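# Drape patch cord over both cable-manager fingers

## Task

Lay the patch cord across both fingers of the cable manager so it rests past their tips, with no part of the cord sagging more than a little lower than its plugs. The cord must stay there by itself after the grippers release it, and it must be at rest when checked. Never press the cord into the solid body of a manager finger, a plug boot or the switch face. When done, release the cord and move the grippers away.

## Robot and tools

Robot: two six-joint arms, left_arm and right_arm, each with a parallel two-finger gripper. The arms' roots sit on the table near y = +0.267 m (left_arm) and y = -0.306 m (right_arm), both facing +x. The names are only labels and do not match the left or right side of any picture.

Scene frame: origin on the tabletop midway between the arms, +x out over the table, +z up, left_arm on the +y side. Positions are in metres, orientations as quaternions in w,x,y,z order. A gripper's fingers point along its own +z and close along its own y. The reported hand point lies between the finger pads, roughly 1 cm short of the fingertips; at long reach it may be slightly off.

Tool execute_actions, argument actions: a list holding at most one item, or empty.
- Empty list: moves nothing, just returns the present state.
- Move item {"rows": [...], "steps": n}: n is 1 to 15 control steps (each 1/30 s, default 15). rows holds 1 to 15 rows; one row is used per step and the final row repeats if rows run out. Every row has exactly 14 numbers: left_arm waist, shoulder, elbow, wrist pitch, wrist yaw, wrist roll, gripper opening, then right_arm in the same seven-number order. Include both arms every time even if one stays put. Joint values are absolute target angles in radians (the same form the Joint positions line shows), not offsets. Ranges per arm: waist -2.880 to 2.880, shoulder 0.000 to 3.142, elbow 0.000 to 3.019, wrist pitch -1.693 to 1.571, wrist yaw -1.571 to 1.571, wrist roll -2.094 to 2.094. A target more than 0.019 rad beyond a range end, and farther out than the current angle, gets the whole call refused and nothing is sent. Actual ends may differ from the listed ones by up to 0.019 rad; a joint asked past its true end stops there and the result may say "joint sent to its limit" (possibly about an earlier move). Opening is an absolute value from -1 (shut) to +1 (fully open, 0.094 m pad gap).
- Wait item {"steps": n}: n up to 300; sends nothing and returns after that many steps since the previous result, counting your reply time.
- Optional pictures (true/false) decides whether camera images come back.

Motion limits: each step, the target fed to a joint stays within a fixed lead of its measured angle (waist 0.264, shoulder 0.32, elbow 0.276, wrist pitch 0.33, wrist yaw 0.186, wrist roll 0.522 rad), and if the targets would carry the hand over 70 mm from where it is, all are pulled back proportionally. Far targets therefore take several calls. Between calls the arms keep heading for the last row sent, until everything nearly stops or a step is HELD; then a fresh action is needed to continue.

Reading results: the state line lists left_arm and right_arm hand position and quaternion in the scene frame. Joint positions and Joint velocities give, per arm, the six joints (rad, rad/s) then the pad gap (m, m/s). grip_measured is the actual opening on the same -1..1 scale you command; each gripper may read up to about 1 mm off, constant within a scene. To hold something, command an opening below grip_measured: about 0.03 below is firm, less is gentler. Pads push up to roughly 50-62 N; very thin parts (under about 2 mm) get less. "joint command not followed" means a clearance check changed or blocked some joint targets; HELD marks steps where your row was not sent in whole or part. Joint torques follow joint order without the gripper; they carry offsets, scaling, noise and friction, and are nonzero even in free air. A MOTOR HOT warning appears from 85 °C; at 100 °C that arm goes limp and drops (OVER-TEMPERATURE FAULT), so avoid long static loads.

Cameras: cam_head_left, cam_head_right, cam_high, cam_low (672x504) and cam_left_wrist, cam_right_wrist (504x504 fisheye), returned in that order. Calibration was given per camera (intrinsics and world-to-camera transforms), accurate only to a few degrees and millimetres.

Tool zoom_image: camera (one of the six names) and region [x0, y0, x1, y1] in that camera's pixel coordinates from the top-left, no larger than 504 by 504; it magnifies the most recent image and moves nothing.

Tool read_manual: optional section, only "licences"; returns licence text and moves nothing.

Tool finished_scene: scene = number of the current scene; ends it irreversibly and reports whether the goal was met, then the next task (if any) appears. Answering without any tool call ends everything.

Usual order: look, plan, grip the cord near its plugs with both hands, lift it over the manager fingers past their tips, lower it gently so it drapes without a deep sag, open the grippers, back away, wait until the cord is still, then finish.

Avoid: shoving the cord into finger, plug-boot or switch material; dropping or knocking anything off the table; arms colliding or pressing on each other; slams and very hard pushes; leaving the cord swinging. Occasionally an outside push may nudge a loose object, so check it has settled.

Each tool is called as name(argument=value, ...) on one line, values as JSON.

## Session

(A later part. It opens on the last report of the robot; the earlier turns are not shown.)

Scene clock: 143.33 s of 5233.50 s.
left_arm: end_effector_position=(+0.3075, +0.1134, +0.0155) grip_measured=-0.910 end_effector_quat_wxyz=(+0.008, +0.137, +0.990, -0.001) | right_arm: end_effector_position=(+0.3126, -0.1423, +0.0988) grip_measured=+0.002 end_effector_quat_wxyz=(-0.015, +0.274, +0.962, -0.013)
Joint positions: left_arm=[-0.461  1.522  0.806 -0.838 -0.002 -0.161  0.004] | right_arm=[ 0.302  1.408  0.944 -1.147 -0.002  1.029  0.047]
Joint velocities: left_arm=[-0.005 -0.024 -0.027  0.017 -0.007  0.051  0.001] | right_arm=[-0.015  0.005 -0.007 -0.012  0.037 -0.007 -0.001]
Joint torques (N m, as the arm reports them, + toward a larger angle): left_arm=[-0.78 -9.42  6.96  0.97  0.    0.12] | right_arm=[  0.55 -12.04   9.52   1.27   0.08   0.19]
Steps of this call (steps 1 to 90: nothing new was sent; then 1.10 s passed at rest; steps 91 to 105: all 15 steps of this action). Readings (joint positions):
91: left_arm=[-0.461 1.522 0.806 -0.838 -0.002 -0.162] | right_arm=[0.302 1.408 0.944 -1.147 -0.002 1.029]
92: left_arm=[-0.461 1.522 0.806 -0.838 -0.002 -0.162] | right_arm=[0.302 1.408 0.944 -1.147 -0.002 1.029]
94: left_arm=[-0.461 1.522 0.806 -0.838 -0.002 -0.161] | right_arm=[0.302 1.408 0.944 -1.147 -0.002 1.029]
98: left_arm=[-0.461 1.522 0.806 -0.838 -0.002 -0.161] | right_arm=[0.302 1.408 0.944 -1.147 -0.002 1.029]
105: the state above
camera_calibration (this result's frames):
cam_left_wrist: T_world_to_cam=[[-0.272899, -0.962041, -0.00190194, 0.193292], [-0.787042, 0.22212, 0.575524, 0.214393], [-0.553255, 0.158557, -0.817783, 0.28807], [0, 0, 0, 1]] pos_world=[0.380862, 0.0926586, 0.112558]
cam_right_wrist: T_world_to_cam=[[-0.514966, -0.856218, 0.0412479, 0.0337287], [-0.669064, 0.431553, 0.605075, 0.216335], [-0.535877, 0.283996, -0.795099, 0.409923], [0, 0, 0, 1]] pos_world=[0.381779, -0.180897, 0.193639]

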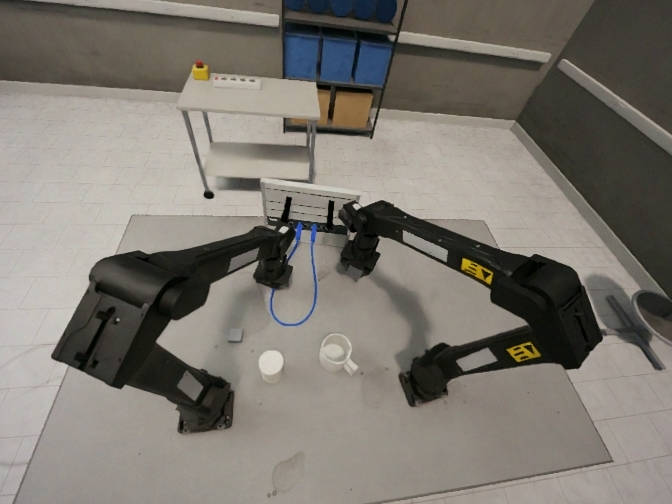

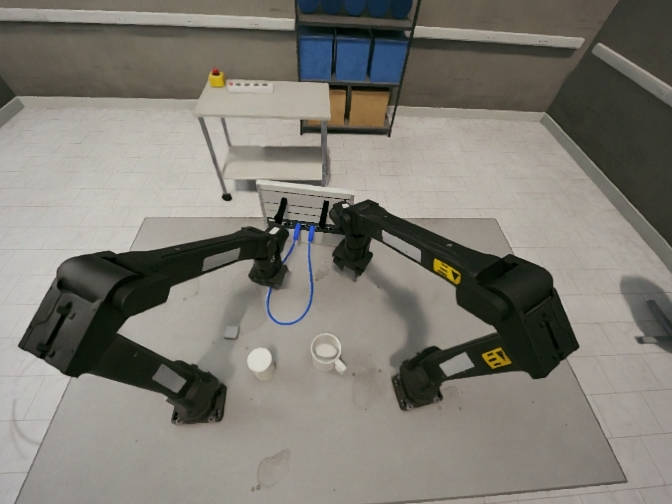

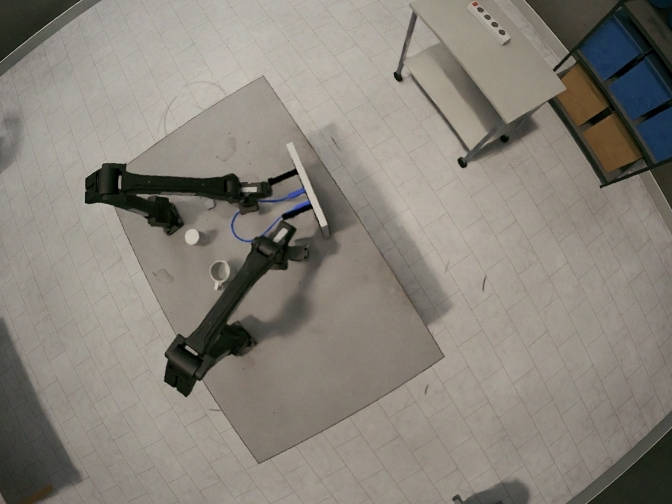

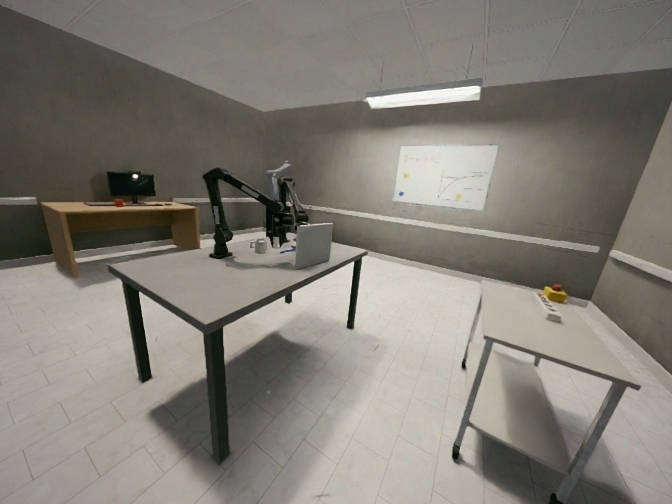

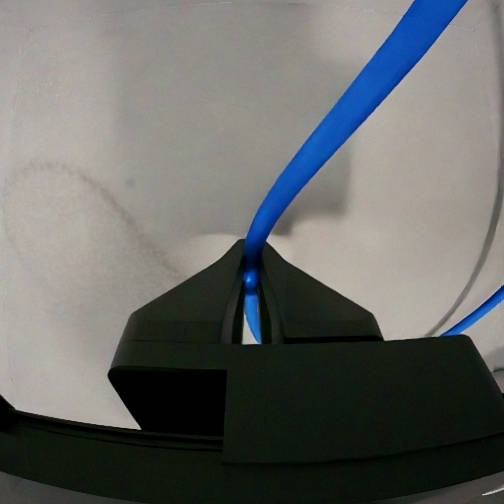

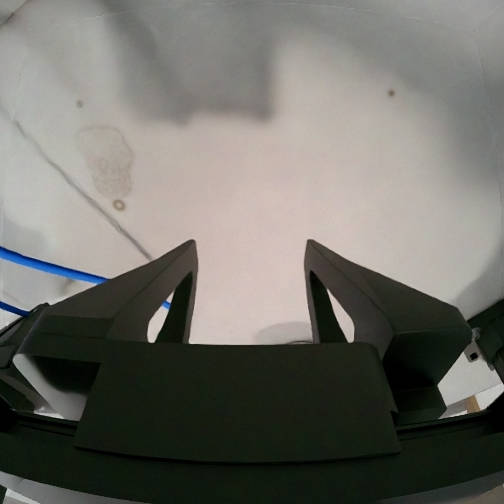

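execute_actions(actions=[{"rows":[[-0.43,1.529,0.808,-0.823,0.065,-0.12,-0.935,0.3,1.39,0.95,-1.13,0,1.04,0],[-0.40,1.531,0.811,-0.823,0.13,-0.09,-0.935,0.3,1.39,0.95,-1.13,0,1.04,0],[-0.37,1.533,0.814,-0.823,0.195,-0.06,-0.935,0.3,1.39,0.95,-1.13,0,1.04,0],[-0.34,1.535,0.817,-0.823,0.26,-0.03,-0.935,0.3,1.39,0.95,-1.13,0,1.04,0],[-0.31,1.537,0.82,-0.823,0.325,0.0,-0.935,0.3,1.39,0.95,-1.13,0,1.04,0],[-0.28,1.539,0.822,-0.823,0.39,0.03,-0.935,0.3,1.39,0.95,-1.13,0,1.04,0],[-0.25,1.541,0.824,-0.823,0.455,0.06,-0.935,0.3,1.39,0.95,-1.13,0,1.04,0],[-0.22,1.543,0.826,-0.823,0.52,0.09,-0.935,0.3,1.39,0.95,-1.13,0,1.04,0],[-0.195,1.544,0.828,-0.823,0.585,0.12,-0.935,0.3,1.39,0.95,-1.13,0,1.04,0],[-0.17,1.545,0.83,-0.823,0.65,0.15,-0.935,0.3,1.39,0.95,-1.13,0,1.04,0]],"steps":15}], pictures=false)

execute_actions(actions=[{"rows":[[-0.17,1.545,0.83,-0.823,0.65,0.15,-0.935,0.615,1.50,0.99,-1.03,0,1.04,0]],"steps":15}], pictures=false)

execute_actions(actions=[{"steps":20}])

Scene clock: 159.53 s of 5233.50 s.
left_arm: end_effector_position=(+0.3236, +0.1175, +0.0458) grip_measured=-0.910 end_effector_quat_wxyz=(-0.002, +0.110, +0.942, -0.316) | right_arm: end_effector_position=(+0.3126, -0.1423, +0.0988) grip_measured=+0.002 end_effector_quat_wxyz=(-0.015, +0.274, +0.962, -0.013)
Joint positions: left_arm=[-0.154  1.534  0.806 -0.838  0.644  0.101  0.004] | right_arm=[ 0.302  1.408  0.944 -1.147 -0.002  1.029  0.047]
Joint velocities: left_arm=[-0.024  0.005 -0.017 -0.017  0.081  0.227  0.002] | right_arm=[-0.005 -0.005  0.007 -0.027 -0.051  0.037 -0.001]
Joint torques (N m, as the arm reports them, + toward a larger angle): left_arm=[-2.07 -9.35  9.01  0.86  0.4   0.21] | right_arm=[  0.91 -11.4    9.48   1.09   0.09   0.22]
Steps of this call (steps 1 to 15: the robot went on to your last target; steps 16 to 90: nothing new was sent; then 12.70 s passed at rest; steps 91 to 105: all 15 steps of this action). Readings (joint positions):
91: left_arm=[-0.458 1.522 0.806 -0.838 0.032 -0.156] | right_arm=[0.302 1.408 0.944 -1.147 -0.002 1.029]
92: left_arm=[-0.452 1.522 0.806 -0.838 0.086 -0.146] | right_arm=[0.302 1.408 0.944 -1.147 -0.002 1.029]
94: left_arm=[-0.422 1.523 0.806 -0.838 0.211 -0.114] | right_arm=[0.302 1.408 0.944 -1.147 -0.002 1.029]
98: left_arm=[-0.298 1.528 0.806 -0.838 0.468 -0.024] | right_arm=[0.302 1.408 0.944 -1.147 -0.002 1.029]
105: the state above

Scene clock: 160.03 s of 5233.50 s.
left_arm: end_effector_position=(+0.3233, +0.1166, +0.0460) grip_measured=-0.910 end_effector_quat_wxyz=(+0.003, +0.128, +0.940, -0.317) | right_arm: end_effector_position=(+0.2585, -0.0352, +0.0638) grip_measured=+0.002 end_effector_quat_wxyz=(-0.012, +0.117, +0.993, -0.014)
Joint positions: left_arm=[-0.156  1.534  0.806 -0.838  0.646  0.137  0.004] | right_arm=[ 0.624  1.506  0.944 -1.046 -0.002  1.03   0.047]
Joint velocities: left_arm=[-0.005  0.005  0.007  0.007 -0.007 -0.022 -0.001] | right_arm=[-0.2   -0.005  0.007  0.017 -0.051 -0.051 -0.001]
Joint torques (N m, as the arm reports them, + toward a larger angle): left_arm=[-1.53 -9.51  8.93  0.99  0.47  0.15] | right_arm=[  1.02 -11.73  12.26   1.03   0.09   0.17]
Steps of this call (steps 1 to 15: all 15 steps of this action). Readings (joint positions):
1: left_arm=[-0.155 1.534 0.806 -0.838 0.645 0.109] | right_arm=[0.315 1.411 0.944 -1.137 0.005 1.030]
2: left_arm=[-0.156 1.534 0.806 -0.838 0.646 0.115] | right_arm=[0.345 1.417 0.944 -1.120 0.007 1.030]
4: left_arm=[-0.156 1.534 0.806 -0.838 0.646 0.123] | right_arm=[0.441 1.437 0.944 -1.087 0.007 1.030]
8: left_arm=[-0.156 1.534 0.806 -0.838 0.646 0.133] | right_arm=[0.632 1.491 0.944 -1.047 -0.004 1.030]
15: the state above

Scene clock: 160.70 s of 5233.50 s.
left_arm: end_effector_position=(+0.3233, +0.1166, +0.0460) grip_measured=-0.910 end_effector_quat_wxyz=(+0.003, +0.129, +0.939, -0.317) | right_arm: end_effector_position=(+0.2615, -0.0381, +0.0638) grip_measured=+0.002 end_effector_quat_wxyz=(-0.012, +0.122, +0.992, -0.014)
Joint positions: left_arm=[-0.156  1.534  0.806 -0.838  0.646  0.139  0.004] | right_arm=[ 0.613  1.506  0.944 -1.046 -0.001  1.03   0.047]
Joint velocities: left_arm=[-0.015 -0.005  0.022 -0.012 -0.081  0.066  0.   ] | right_arm=[ 0.005 -0.005  0.012 -0.007  0.037  0.051  0.001]
Joint torques (N m, as the arm reports them, + toward a larger angle): left_arm=[-1.41 -9.1   8.98  0.94  0.47  0.16] | right_arm=[  1.24 -11.92  12.37   1.1    0.11   0.13]
Steps of this call (steps 1 to 20: the robot went on to your last target). Readings (joint positions):
1: left_arm=[-0.156 1.534 0.806 -0.838 0.646 0.137] | right_arm=[0.618 1.506 0.944 -1.046 -0.001 1.030]
2: left_arm=[-0.156 1.534 0.806 -0.838 0.646 0.138] | right_arm=[0.614 1.506 0.944 -1.046 -0.001 1.030]
4: left_arm=[-0.156 1.534 0.806 -0.838 0.646 0.138] | right_arm=[0.613 1.506 0.944 -1.046 -0.001 1.030]
8: left_arm=[-0.156 1.534 0.806 -0.838 0.646 0.138] | right_arm=[0.613 1.506 0.944 -1.046 -0.001 1.030]
20: the state above
camera_calibration (this result's frames):
cam_left_wrist: T_world_to_cam=[[-0.24479, -0.766646, 0.593576, 0.141458], [-0.737079, 0.544878, 0.399778, 0.162924], [-0.629914, -0.339651, -0.698459, 0.398644], [0, 0, 0, 1]] pos_world=[0.405827, 0.155074, 0.129337]
cam_right_wrist: T_world_to_cam=[[-0.229181, -0.97262, 0.0385491, 0.0190053], [-0.770496, 0.20547, 0.603422, 0.176379], [-0.594822, 0.108591, -0.796489, 0.333864], [0, 0, 0, 1]] pos_world=[0.338844, -0.0540103, 0.158756]

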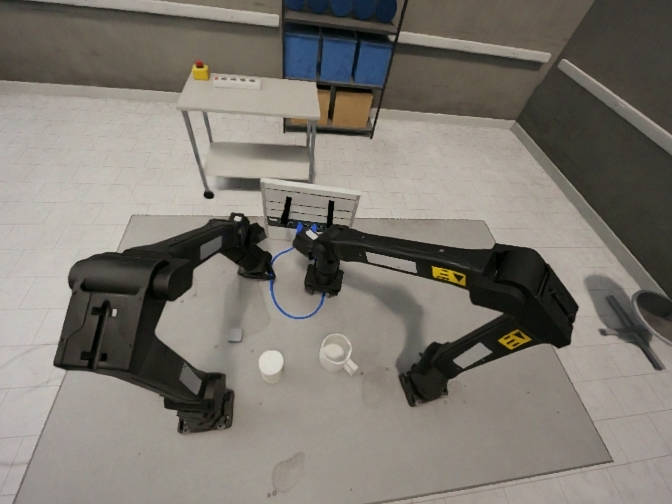

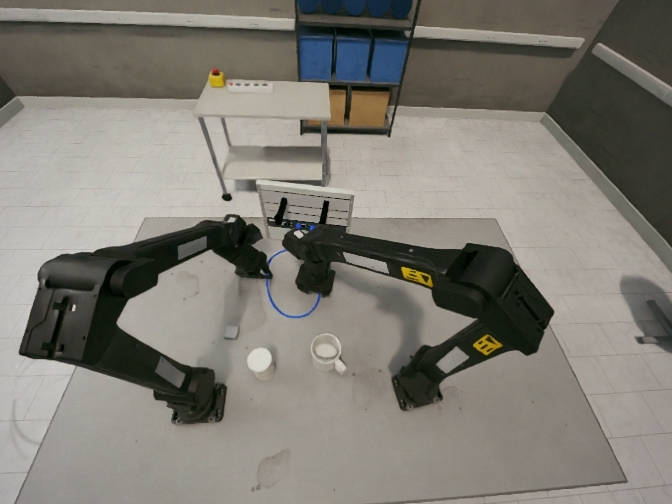

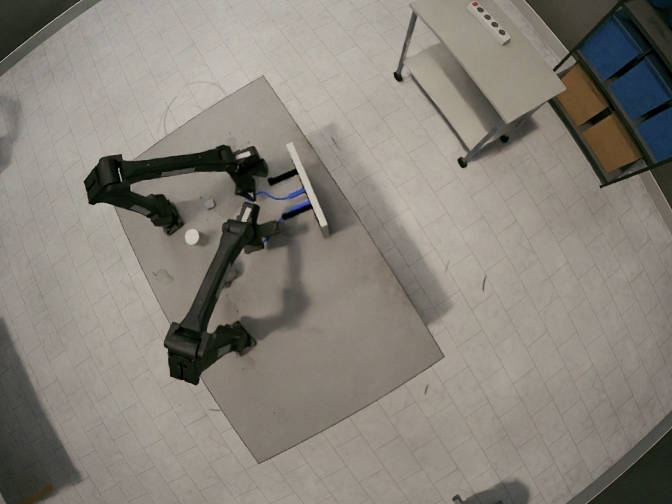

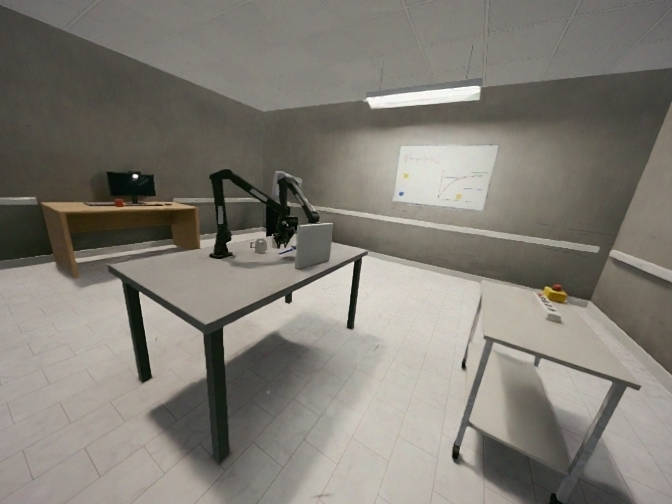

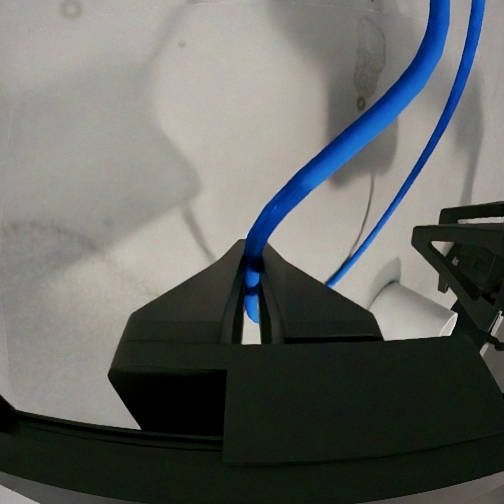

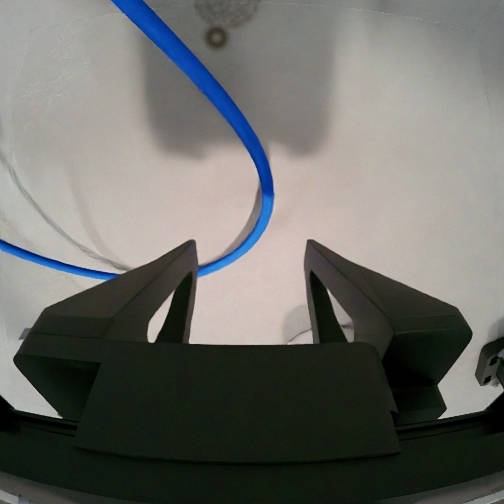

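execute_actions(actions=[{"rows":[[-0.17,1.545,0.83,-0.823,0.65,0.15,-0.935,0.555,1.52,0.94,-1.0,0,0.93,0],[-0.17,1.545,0.83,-0.823,0.65,0.15,-0.935,0.555,1.53,0.93,-0.98,0,0.93,0],[-0.17,1.545,0.83,-0.823,0.65,0.15,-0.935,0.555,1.54,0.92,-0.955,0,0.93,0],[-0.17,1.545,0.83,-0.823,0.65,0.15,-0.935,0.555,1.55,0.91,-0.93,0,0.93,0],[-0.17,1.545,0.83,-0.823,0.65,0.15,-0.935,0.555,1.56,0.90,-0.905,0,0.93,0],[-0.17,1.545,0.83,-0.823,0.65,0.15,-0.935,0.555,1.57,0.89,-0.88,0,0.93,0],[-0.17,1.545,0.83,-0.823,0.65,0.15,-0.935,0.555,1.58,0.882,-0.86,0,0.93,0],[-0.17,1.545,0.83,-0.823,0.65,0.15,-0.935,0.555,1.591,0.874,-0.842,0,0.93,0]],"steps":15}], pictures=false)

execute_actions(actions=[{"steps":15}])

Scene clock: 181.33 s of 5233.50 s.
left_arm: end_effector_position=(+0.3233, +0.1166, +0.0460) grip_measured=-0.910 end_effector_quat_wxyz=(+0.003, +0.129, +0.939, -0.317) | right_arm: end_effector_position=(+0.2811, -0.0526, +0.0105) grip_measured=+0.002 end_effector_quat_wxyz=(-0.004, +0.111, +0.994, -0.004)
Joint positions: left_arm=[-0.156  1.534  0.806 -0.838  0.646  0.139  0.004] | right_arm=[ 0.55   1.594  0.877 -0.864 -0.001  0.945  0.047]
Joint velocities: left_arm=[ 0.005 -0.005 -0.002 -0.002 -0.051 -0.051 -0.001] | right_arm=[-0.005  0.005 -0.027 -0.017  0.007 -0.007 -0.001]
Joint torques (N m, as the arm reports them, + toward a larger angle): left_arm=[-1.4  -9.05  8.94  0.92  0.47  0.17] | right_arm=[  1.49 -11.97   7.32   1.47   0.08  -0.09]
Steps of this call (steps 1 to 15: the robot went on to your last target; steps 16 to 90: nothing new was sent; then 17.13 s passed at rest; steps 91 to 105: all 15 steps of this action). Readings (joint positions):
91: left_arm=[-0.156 1.534 0.806 -0.838 0.646 0.139] | right_arm=[0.609 1.506 0.944 -1.041 -0.002 1.015]
92: left_arm=[-0.156 1.534 0.806 -0.838 0.646 0.139] | right_arm=[0.600 1.507 0.944 -1.029 -0.002 1.000]
94: left_arm=[-0.156 1.534 0.806 -0.838 0.646 0.139] | right_arm=[0.576 1.511 0.939 -0.989 -0.002 0.978]
98: left_arm=[-0.156 1.534 0.806 -0.838 0.646 0.139] | right_arm=[0.550 1.542 0.908 -0.896 -0.001 0.957]
105: the state above

Scene clock: 181.83 s of 5233.50 s.
left_arm: end_effector_position=(+0.3233, +0.1166, +0.0460) grip_measured=-0.910 end_effector_quat_wxyz=(+0.003, +0.129, +0.939, -0.317) | right_arm: end_effector_position=(+0.2818, -0.0520, +0.0105) grip_measured=+0.002 end_effector_quat_wxyz=(-0.003, +0.109, +0.994, -0.002)
Joint positions: left_arm=[-0.156  1.534  0.806 -0.838  0.646  0.139  0.004] | right_arm=[ 0.55   1.594  0.877 -0.86  -0.001  0.941  0.047]
Joint velocities: left_arm=[-0.005  0.005 -0.012 -0.002  0.007 -0.022 -0.   ] | right_arm=[-0.005  0.005 -0.022 -0.002 -0.007 -0.007 -0.   ]
Joint torques (N m, as the arm reports them, + toward a larger angle): left_arm=[-1.33 -9.3   8.92  0.96  0.48  0.16] | right_arm=[  1.36 -12.23   7.26   1.43   0.04  -0.09]
Steps of this call (steps 1 to 15: the robot went on to your last target). Readings (joint positions):
1: left_arm=[-0.156 1.534 0.806 -0.838 0.646 0.139] | right_arm=[0.550 1.594 0.877 -0.864 -0.001 0.944]
2: left_arm=[-0.156 1.534 0.806 -0.838 0.646 0.139] | right_arm=[0.550 1.594 0.877 -0.861 -0.001 0.944]
4: left_arm=[-0.156 1.534 0.806 -0.838 0.646 0.139] | right_arm=[0.550 1.594 0.877 -0.860 -0.001 0.943]
8: left_arm=[-0.156 1.534 0.806 -0.838 0.646 0.139] | right_arm=[0.550 1.594 0.877 -0.860 -0.001 0.942]
15: the state above
All arms were judged still, so your last target was given up. Only a new action makes them travel on or press farther. Fingers that are still opening or closing keep moving.
camera_calibration (this result's frames):
cam_left_wrist: T_world_to_cam=[[-0.24479, -0.766646, 0.593576, 0.141458], [-0.737079, 0.544878, 0.399778, 0.162924], [-0.629914, -0.339651, -0.698459, 0.398644], [0, 0, 0, 1]] pos_world=[0.405827, 0.155074, 0.129337]
cam_right_wrist: T_world_to_cam=[[-0.204777, -0.978714, 0.0136064, 0.00525393], [-0.787689, 0.173029, 0.591275, 0.230299], [-0.581044, 0.110362, -0.806355, 0.301344], [0, 0, 0, 1]] pos_world=[0.357574, -0.0679631, 0.106749]

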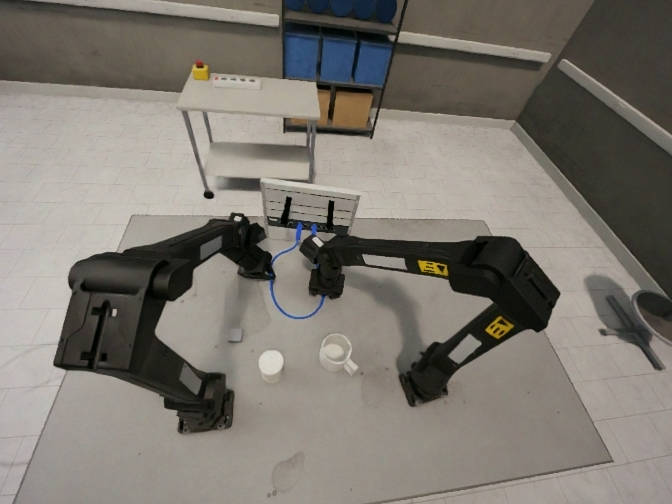

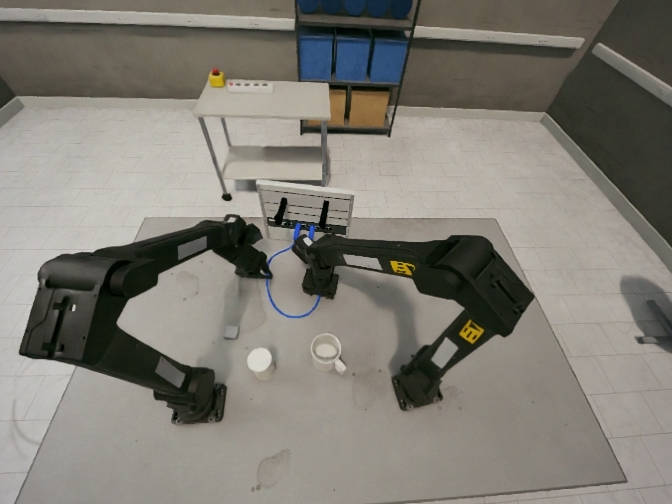

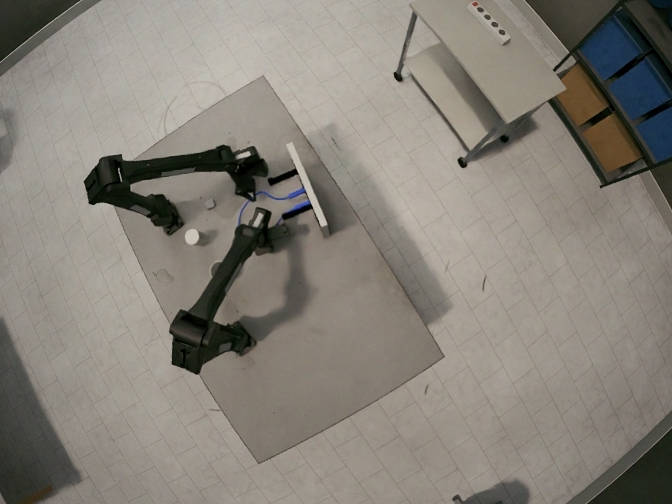

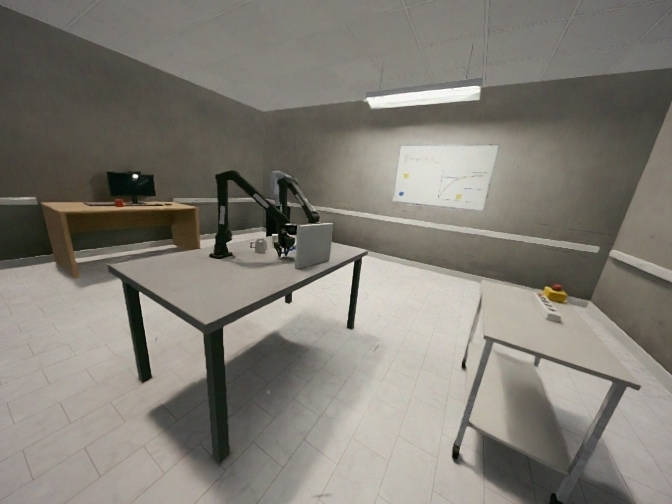

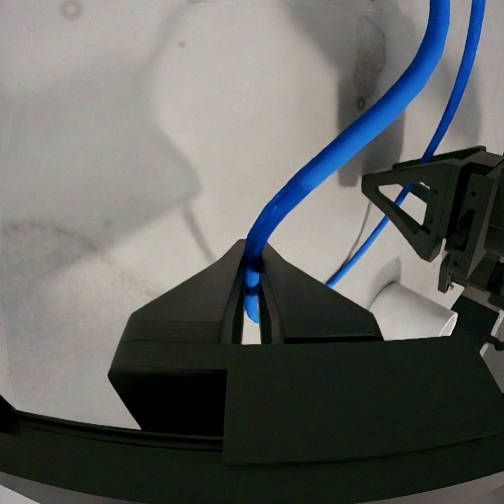

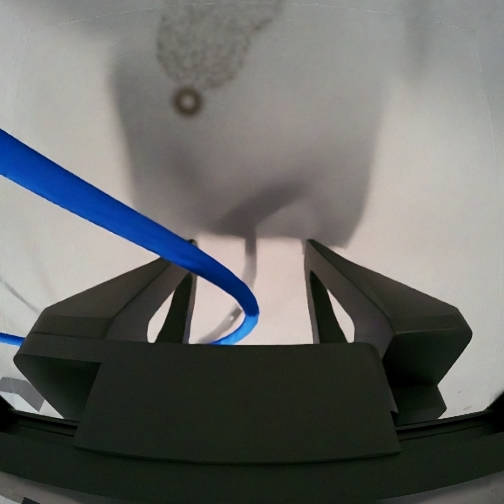

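execute_actions(actions=[{"rows":[[-0.17,1.545,0.83,-0.823,0.65,0.15,-0.935,0.59,1.565,0.874,-0.875,0,0.70,0.2]],"steps":15}], pictures=false)

execute_actions(actions=[{"steps":15}])

zoom_image(camera="cam_left_wrist", region=[250,50,504,304])

Scene clock: 190.00 s of 5233.50 s.
left_arm: end_effector_position=(+0.3233, +0.1166, +0.0460) grip_measured=-0.910 end_effector_quat_wxyz=(+0.003, +0.129, +0.939, -0.317) | right_arm: end_effector_position=(+0.2720, -0.0400, +0.0133) grip_measured=+0.198 end_effector_quat_wxyz=(+0.000, -0.022, +1.000, +0.000)
Joint positions: left_arm=[-0.156  1.534  0.806 -0.838  0.646  0.139  0.004] | right_arm=[ 0.591  1.587  0.877 -0.86  -0.     0.719  0.056]
Joint velocities: left_arm=[-0.005  0.005 -0.022 -0.007 -0.081 -0.037 -0.001] | right_arm=[ 0.015 -0.005  0.007  0.022 -0.022 -0.051  0.   ]
Joint torques (N m, as the arm reports them, + toward a larger angle): left_arm=[-1.33 -8.97  8.95  0.99  0.45  0.17] | right_arm=[  0.27 -13.48   7.39   0.08   0.02   0.05]
Steps of this call (steps 1 to 90: nothing new was sent; then 4.67 s passed at rest; steps 91 to 105: all 15 steps of this action). Readings (joint positions):
91: left_arm=[-0.156 1.534 0.806 -0.838 0.646 0.139] | right_arm=[0.553 1.594 0.877 -0.860 -0.000 0.903]
92: left_arm=[-0.156 1.534 0.806 -0.838 0.646 0.139] | right_arm=[0.558 1.594 0.877 -0.860 -0.000 0.865]
94: left_arm=[-0.156 1.534 0.806 -0.838 0.646 0.139] | right_arm=[0.573 1.591 0.877 -0.860 -0.000 0.809]
98: left_arm=[-0.156 1.534 0.806 -0.838 0.646 0.139] | right_arm=[0.590 1.587 0.877 -0.860 -0.000 0.751]
105: the state above

Scene clock: 190.50 s of 5233.50 s.
left_arm: end_effector_position=(+0.3233, +0.1166, +0.0460) grip_measured=-0.910 end_effector_quat_wxyz=(+0.003, +0.129, +0.939, -0.317) | right_arm: end_effector_position=(+0.2720, -0.0400, +0.0133) grip_measured=+0.198 end_effector_quat_wxyz=(+0.000, -0.025, +1.000, +0.000)
Joint positions: left_arm=[-0.156  1.534  0.806 -0.838  0.646  0.139  0.004] | right_arm=[ 0.591  1.587  0.877 -0.86  -0.     0.712  0.056]
Joint velocities: left_arm=[-0.005  0.005 -0.017  0.002 -0.051  0.007  0.   ] | right_arm=[-0.005 -0.005  0.007 -0.022 -0.037 -0.037 -0.   ]
Joint torques (N m, as the arm reports them, + toward a larger angle): left_arm=[-1.38 -9.06  8.9   0.96  0.46  0.16] | right_arm=[  0.93 -13.72   7.31   0.04   0.03  -0.08]
Steps of this call (steps 1 to 15: the robot went on to your last target). Readings (joint positions):
1: left_arm=[-0.156 1.534 0.806 -0.838 0.646 0.139] | right_arm=[0.591 1.587 0.877 -0.860 -0.000 0.718]
2: left_arm=[-0.156 1.534 0.806 -0.838 0.646 0.139] | right_arm=[0.591 1.587 0.877 -0.860 -0.000 0.717]
4: left_arm=[-0.156 1.534 0.806 -0.838 0.646 0.139] | right_arm=[0.591 1.587 0.877 -0.860 -0.000 0.715]
8: left_arm=[-0.156 1.534 0.806 -0.838 0.646 0.139] | right_arm=[0.591 1.587 0.877 -0.860 -0.000 0.713]
15: the state above
All arms were judged still, so your last target was given up. Only a new action makes them travel on or press farther. Fingers that are still opening or closing keep moving.
camera_calibration (this result's frames):
cam_left_wrist: T_world_to_cam=[[-0.24479, -0.766646, 0.593576, 0.141458], [-0.737079, 0.544878, 0.399778, 0.162924], [-0.629914, -0.339651, -0.698459, 0.398644], [0, 0, 0, 1]] pos_world=[0.405827, 0.155074, 0.129337]
cam_right_wrist: T_world_to_cam=[[0.0637324, -0.997936, 0.00782434, -0.0587153], [-0.808039, -0.0470004, 0.587251, 0.215645], [-0.585671, -0.0437493, -0.809367, 0.29169], [0, 0, 0, 1]] pos_world=[0.348826, -0.0356975, 0.109906]

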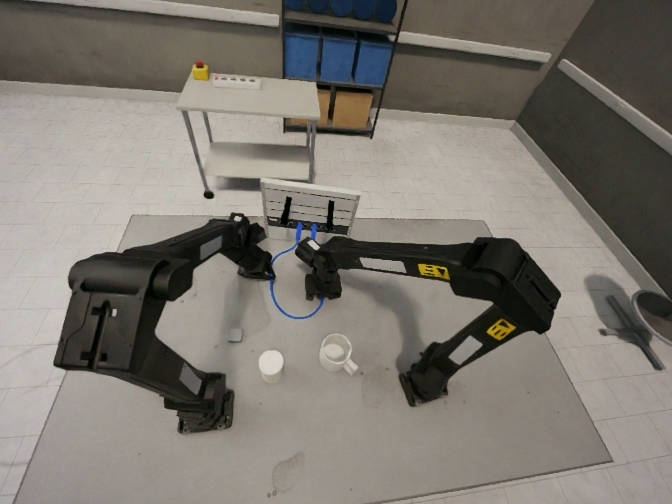

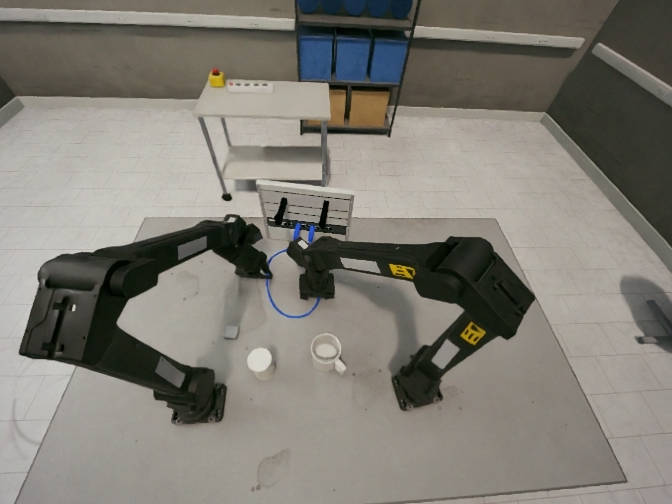

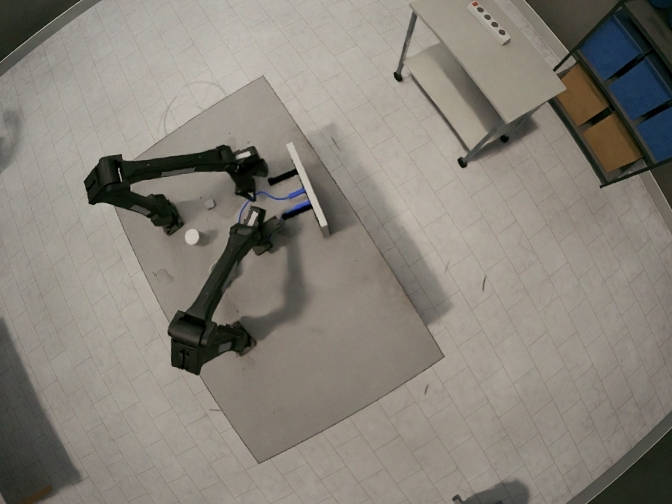

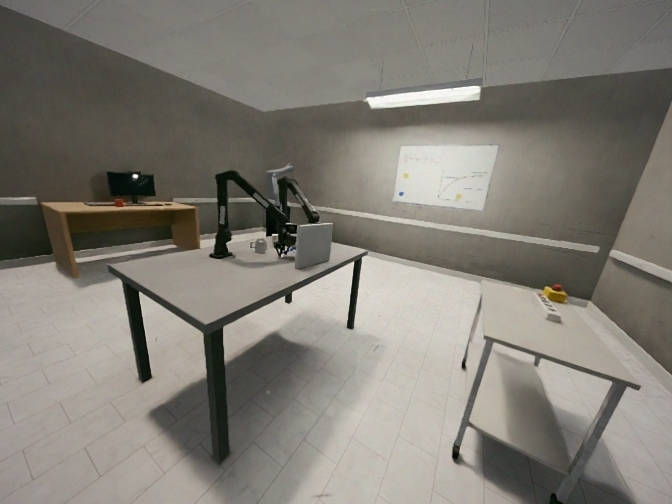

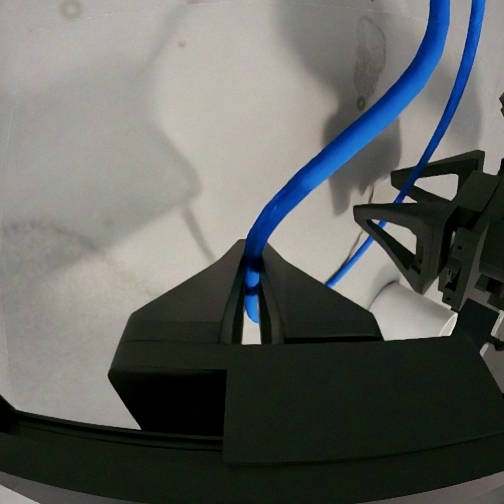

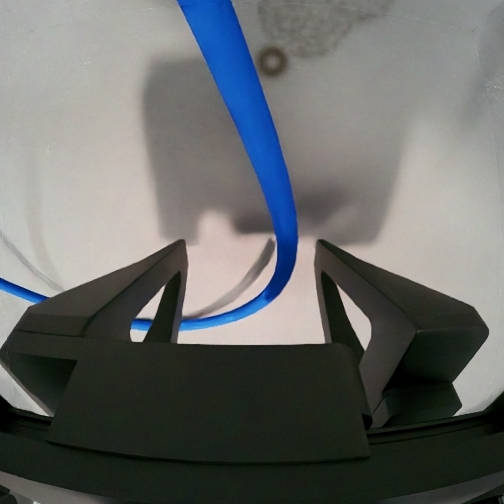

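Region (250, 50, 504, 304) of cam_left_wrist's 504x504 image, scaled by 1.984, with more detail than that image has.

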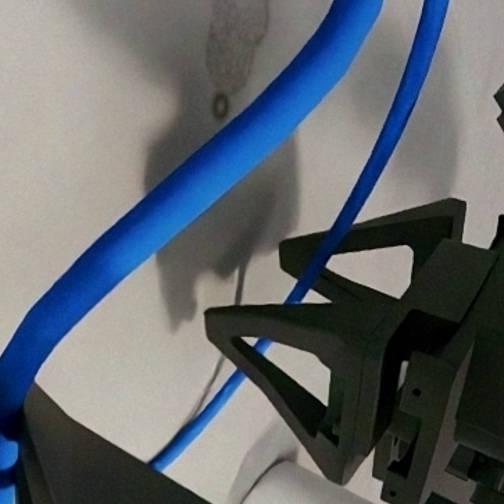

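execute_actions(actions=[{"rows":[[-0.17,1.545,0.83,-0.823,0.65,0.15,-0.935,0.565,1.535,0.874,-0.91,0,0.70,0.2]],"steps":15}], pictures=false)

execute_actions(actions=[{"rows":[[-0.17,1.545,0.83,-0.823,0.65,0.15,-0.935,0.565,1.535,0.874,-0.91,0,0.70,-0.945]],"steps":15}])

Scene clock: 202.43 s of 5233.50 s.
left_arm: end_effector_position=(+0.3233, +0.1166, +0.0460) grip_measured=-0.910 end_effector_quat_wxyz=(+0.003, +0.129, +0.939, -0.317) | right_arm: end_effector_position=(+0.2750, -0.0493, +0.0269) grip_measured=+0.198 end_effector_quat_wxyz=(+0.002, -0.014, +1.000, +0.002)
Joint positions: left_arm=[-0.156  1.534  0.806 -0.838  0.646  0.139  0.004] | right_arm=[ 0.568  1.549  0.877 -0.894 -0.     0.711  0.056]
Joint velocities: left_arm=[ 0.005 -0.015  0.002 -0.012  0.022 -0.095 -0.   ] | right_arm=[-0.024 -0.015 -0.037  0.002  0.081  0.022 -0.001]
Joint torques (N m, as the arm reports them, + toward a larger angle): left_arm=[-1.33 -8.98  8.91  0.95  0.47  0.18] | right_arm=[  0.35 -13.16   7.65  -0.02  -0.04  -0.07]
Steps of this call (steps 1 to 90: nothing new was sent; then 8.43 s passed at rest; steps 91 to 105: all 15 steps of this action). Readings (joint positions):
91: left_arm=[-0.156 1.534 0.806 -0.838 0.646 0.139] | right_arm=[0.589 1.585 0.877 -0.867 -0.000 0.711]
92: left_arm=[-0.156 1.534 0.806 -0.838 0.646 0.139] | right_arm=[0.586 1.581 0.877 -0.877 -0.000 0.711]
94: left_arm=[-0.156 1.534 0.806 -0.838 0.646 0.139] | right_arm=[0.577 1.570 0.877 -0.890 -0.000 0.711]
98: left_arm=[-0.156 1.534 0.806 -0.838 0.646 0.139] | right_arm=[0.568 1.551 0.877 -0.894 -0.000 0.711]
105: the state above

Scene clock: 202.93 s of 5233.50 s.
left_arm: end_effector_position=(+0.3233, +0.1166, +0.0460) grip_measured=-0.910 end_effector_quat_wxyz=(+0.003, +0.129, +0.939, -0.317) | right_arm: end_effector_position=(+0.2750, -0.0493, +0.0269) grip_measured=-0.914 end_effector_quat_wxyz=(+0.002, -0.014, +1.000, +0.002)
Joint positions: left_arm=[-0.156  1.534  0.806 -0.838  0.646  0.139  0.004] | right_arm=[ 0.568  1.549  0.877 -0.894 -0.     0.711  0.004]
Joint velocities: left_arm=[-0.015 -0.015  0.007 -0.012  0.051  0.007 -0.001] | right_arm=[-0.005 -0.005  0.002 -0.017  0.007 -0.007  0.001]
Joint torques (N m, as the arm reports them, + toward a larger angle): left_arm=[-1.46 -9.11  8.97  0.95  0.45  0.16] | right_arm=[  0.63 -13.32   7.67  -0.05   0.    -0.06]
Steps of this call (steps 1 to 15: all 15 steps of this action). Readings (joint positions):
1: left_arm=[-0.156 1.534 0.806 -0.838 0.646 0.139] | right_arm=[0.568 1.549 0.877 -0.894 -0.000 0.711]
2: left_arm=[-0.156 1.534 0.806 -0.838 0.646 0.139] | right_arm=[0.568 1.549 0.877 -0.894 -0.000 0.711]
4: left_arm=[-0.156 1.534 0.806 -0.838 0.646 0.139] | right_arm=[0.568 1.549 0.877 -0.894 -0.000 0.711]
8: left_arm=[-0.156 1.534 0.806 -0.838 0.646 0.139] | right_arm=[0.568 1.549 0.877 -0.894 -0.000 0.711]
15: the state above
camera_calibration (this result's frames):
cam_left_wrist: T_world_to_cam=[[-0.24479, -0.766646, 0.593576, 0.141458], [-0.737079, 0.544878, 0.399778, 0.162924], [-0.629914, -0.339651, -0.698459, 0.398644], [0, 0, 0, 1]] pos_world=[0.405827, 0.155074, 0.129337]
cam_right_wrist: T_world_to_cam=[[0.041239, -0.999135, 0.00537254, -0.0621847], [-0.810544, -0.0303099, 0.584893, 0.211216], [-0.584224, -0.028475, -0.811093, 0.3045], [0, 0, 0, 1]] pos_world=[0.35166, -0.0470583, 0.123773]

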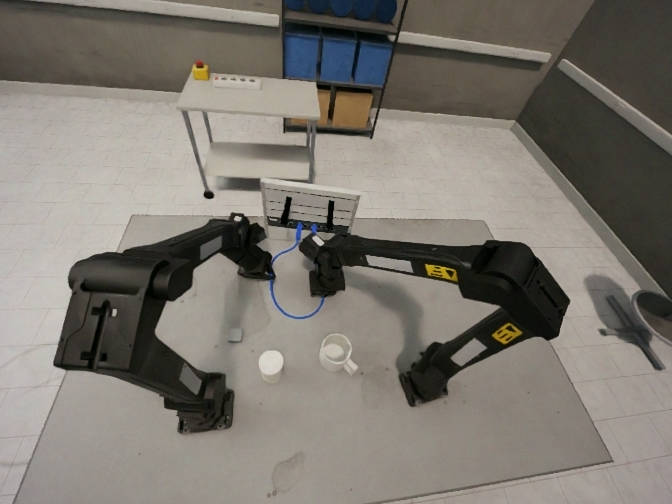

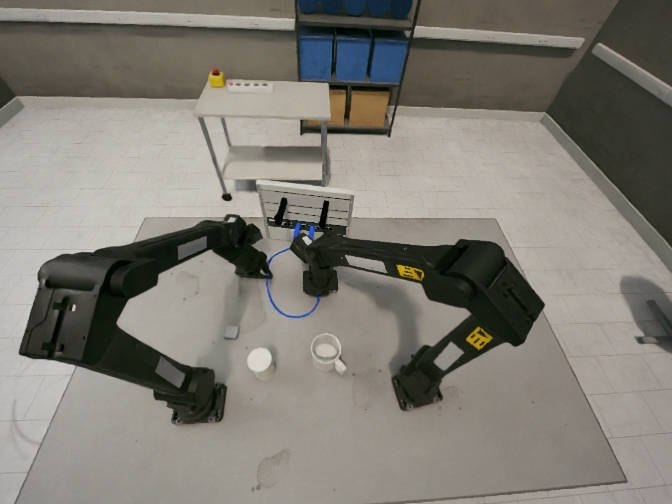

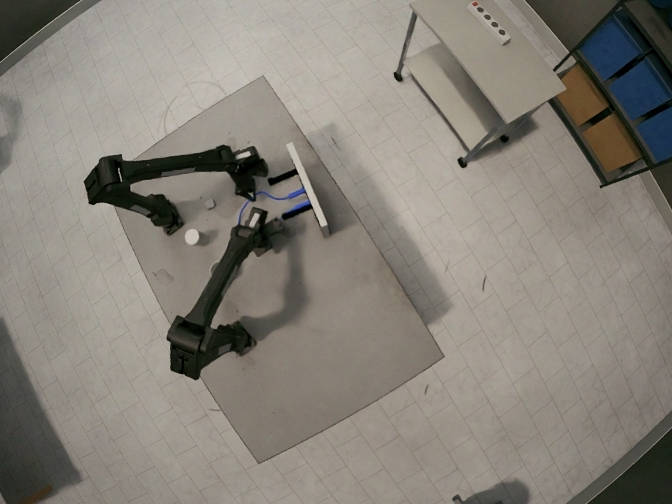

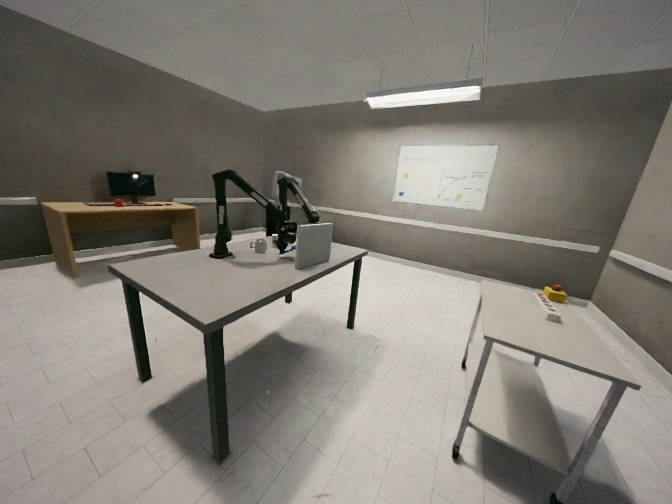

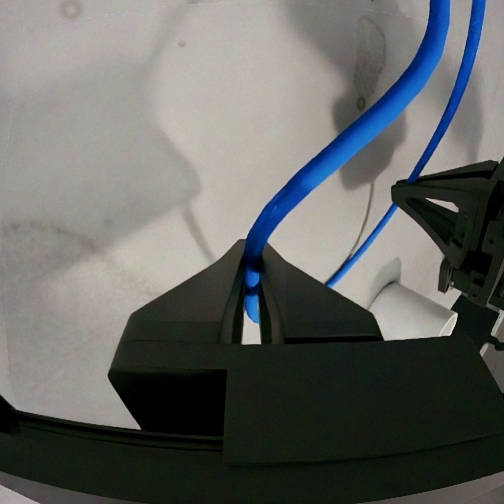

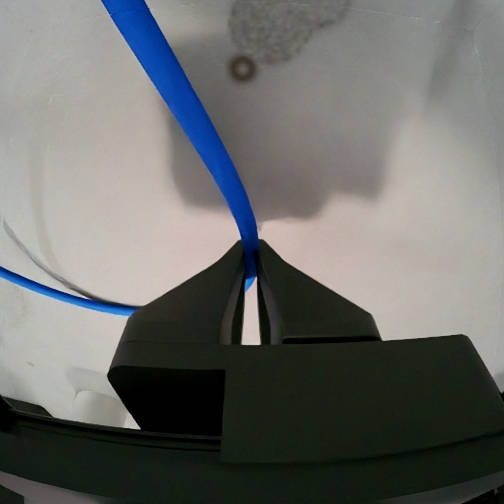

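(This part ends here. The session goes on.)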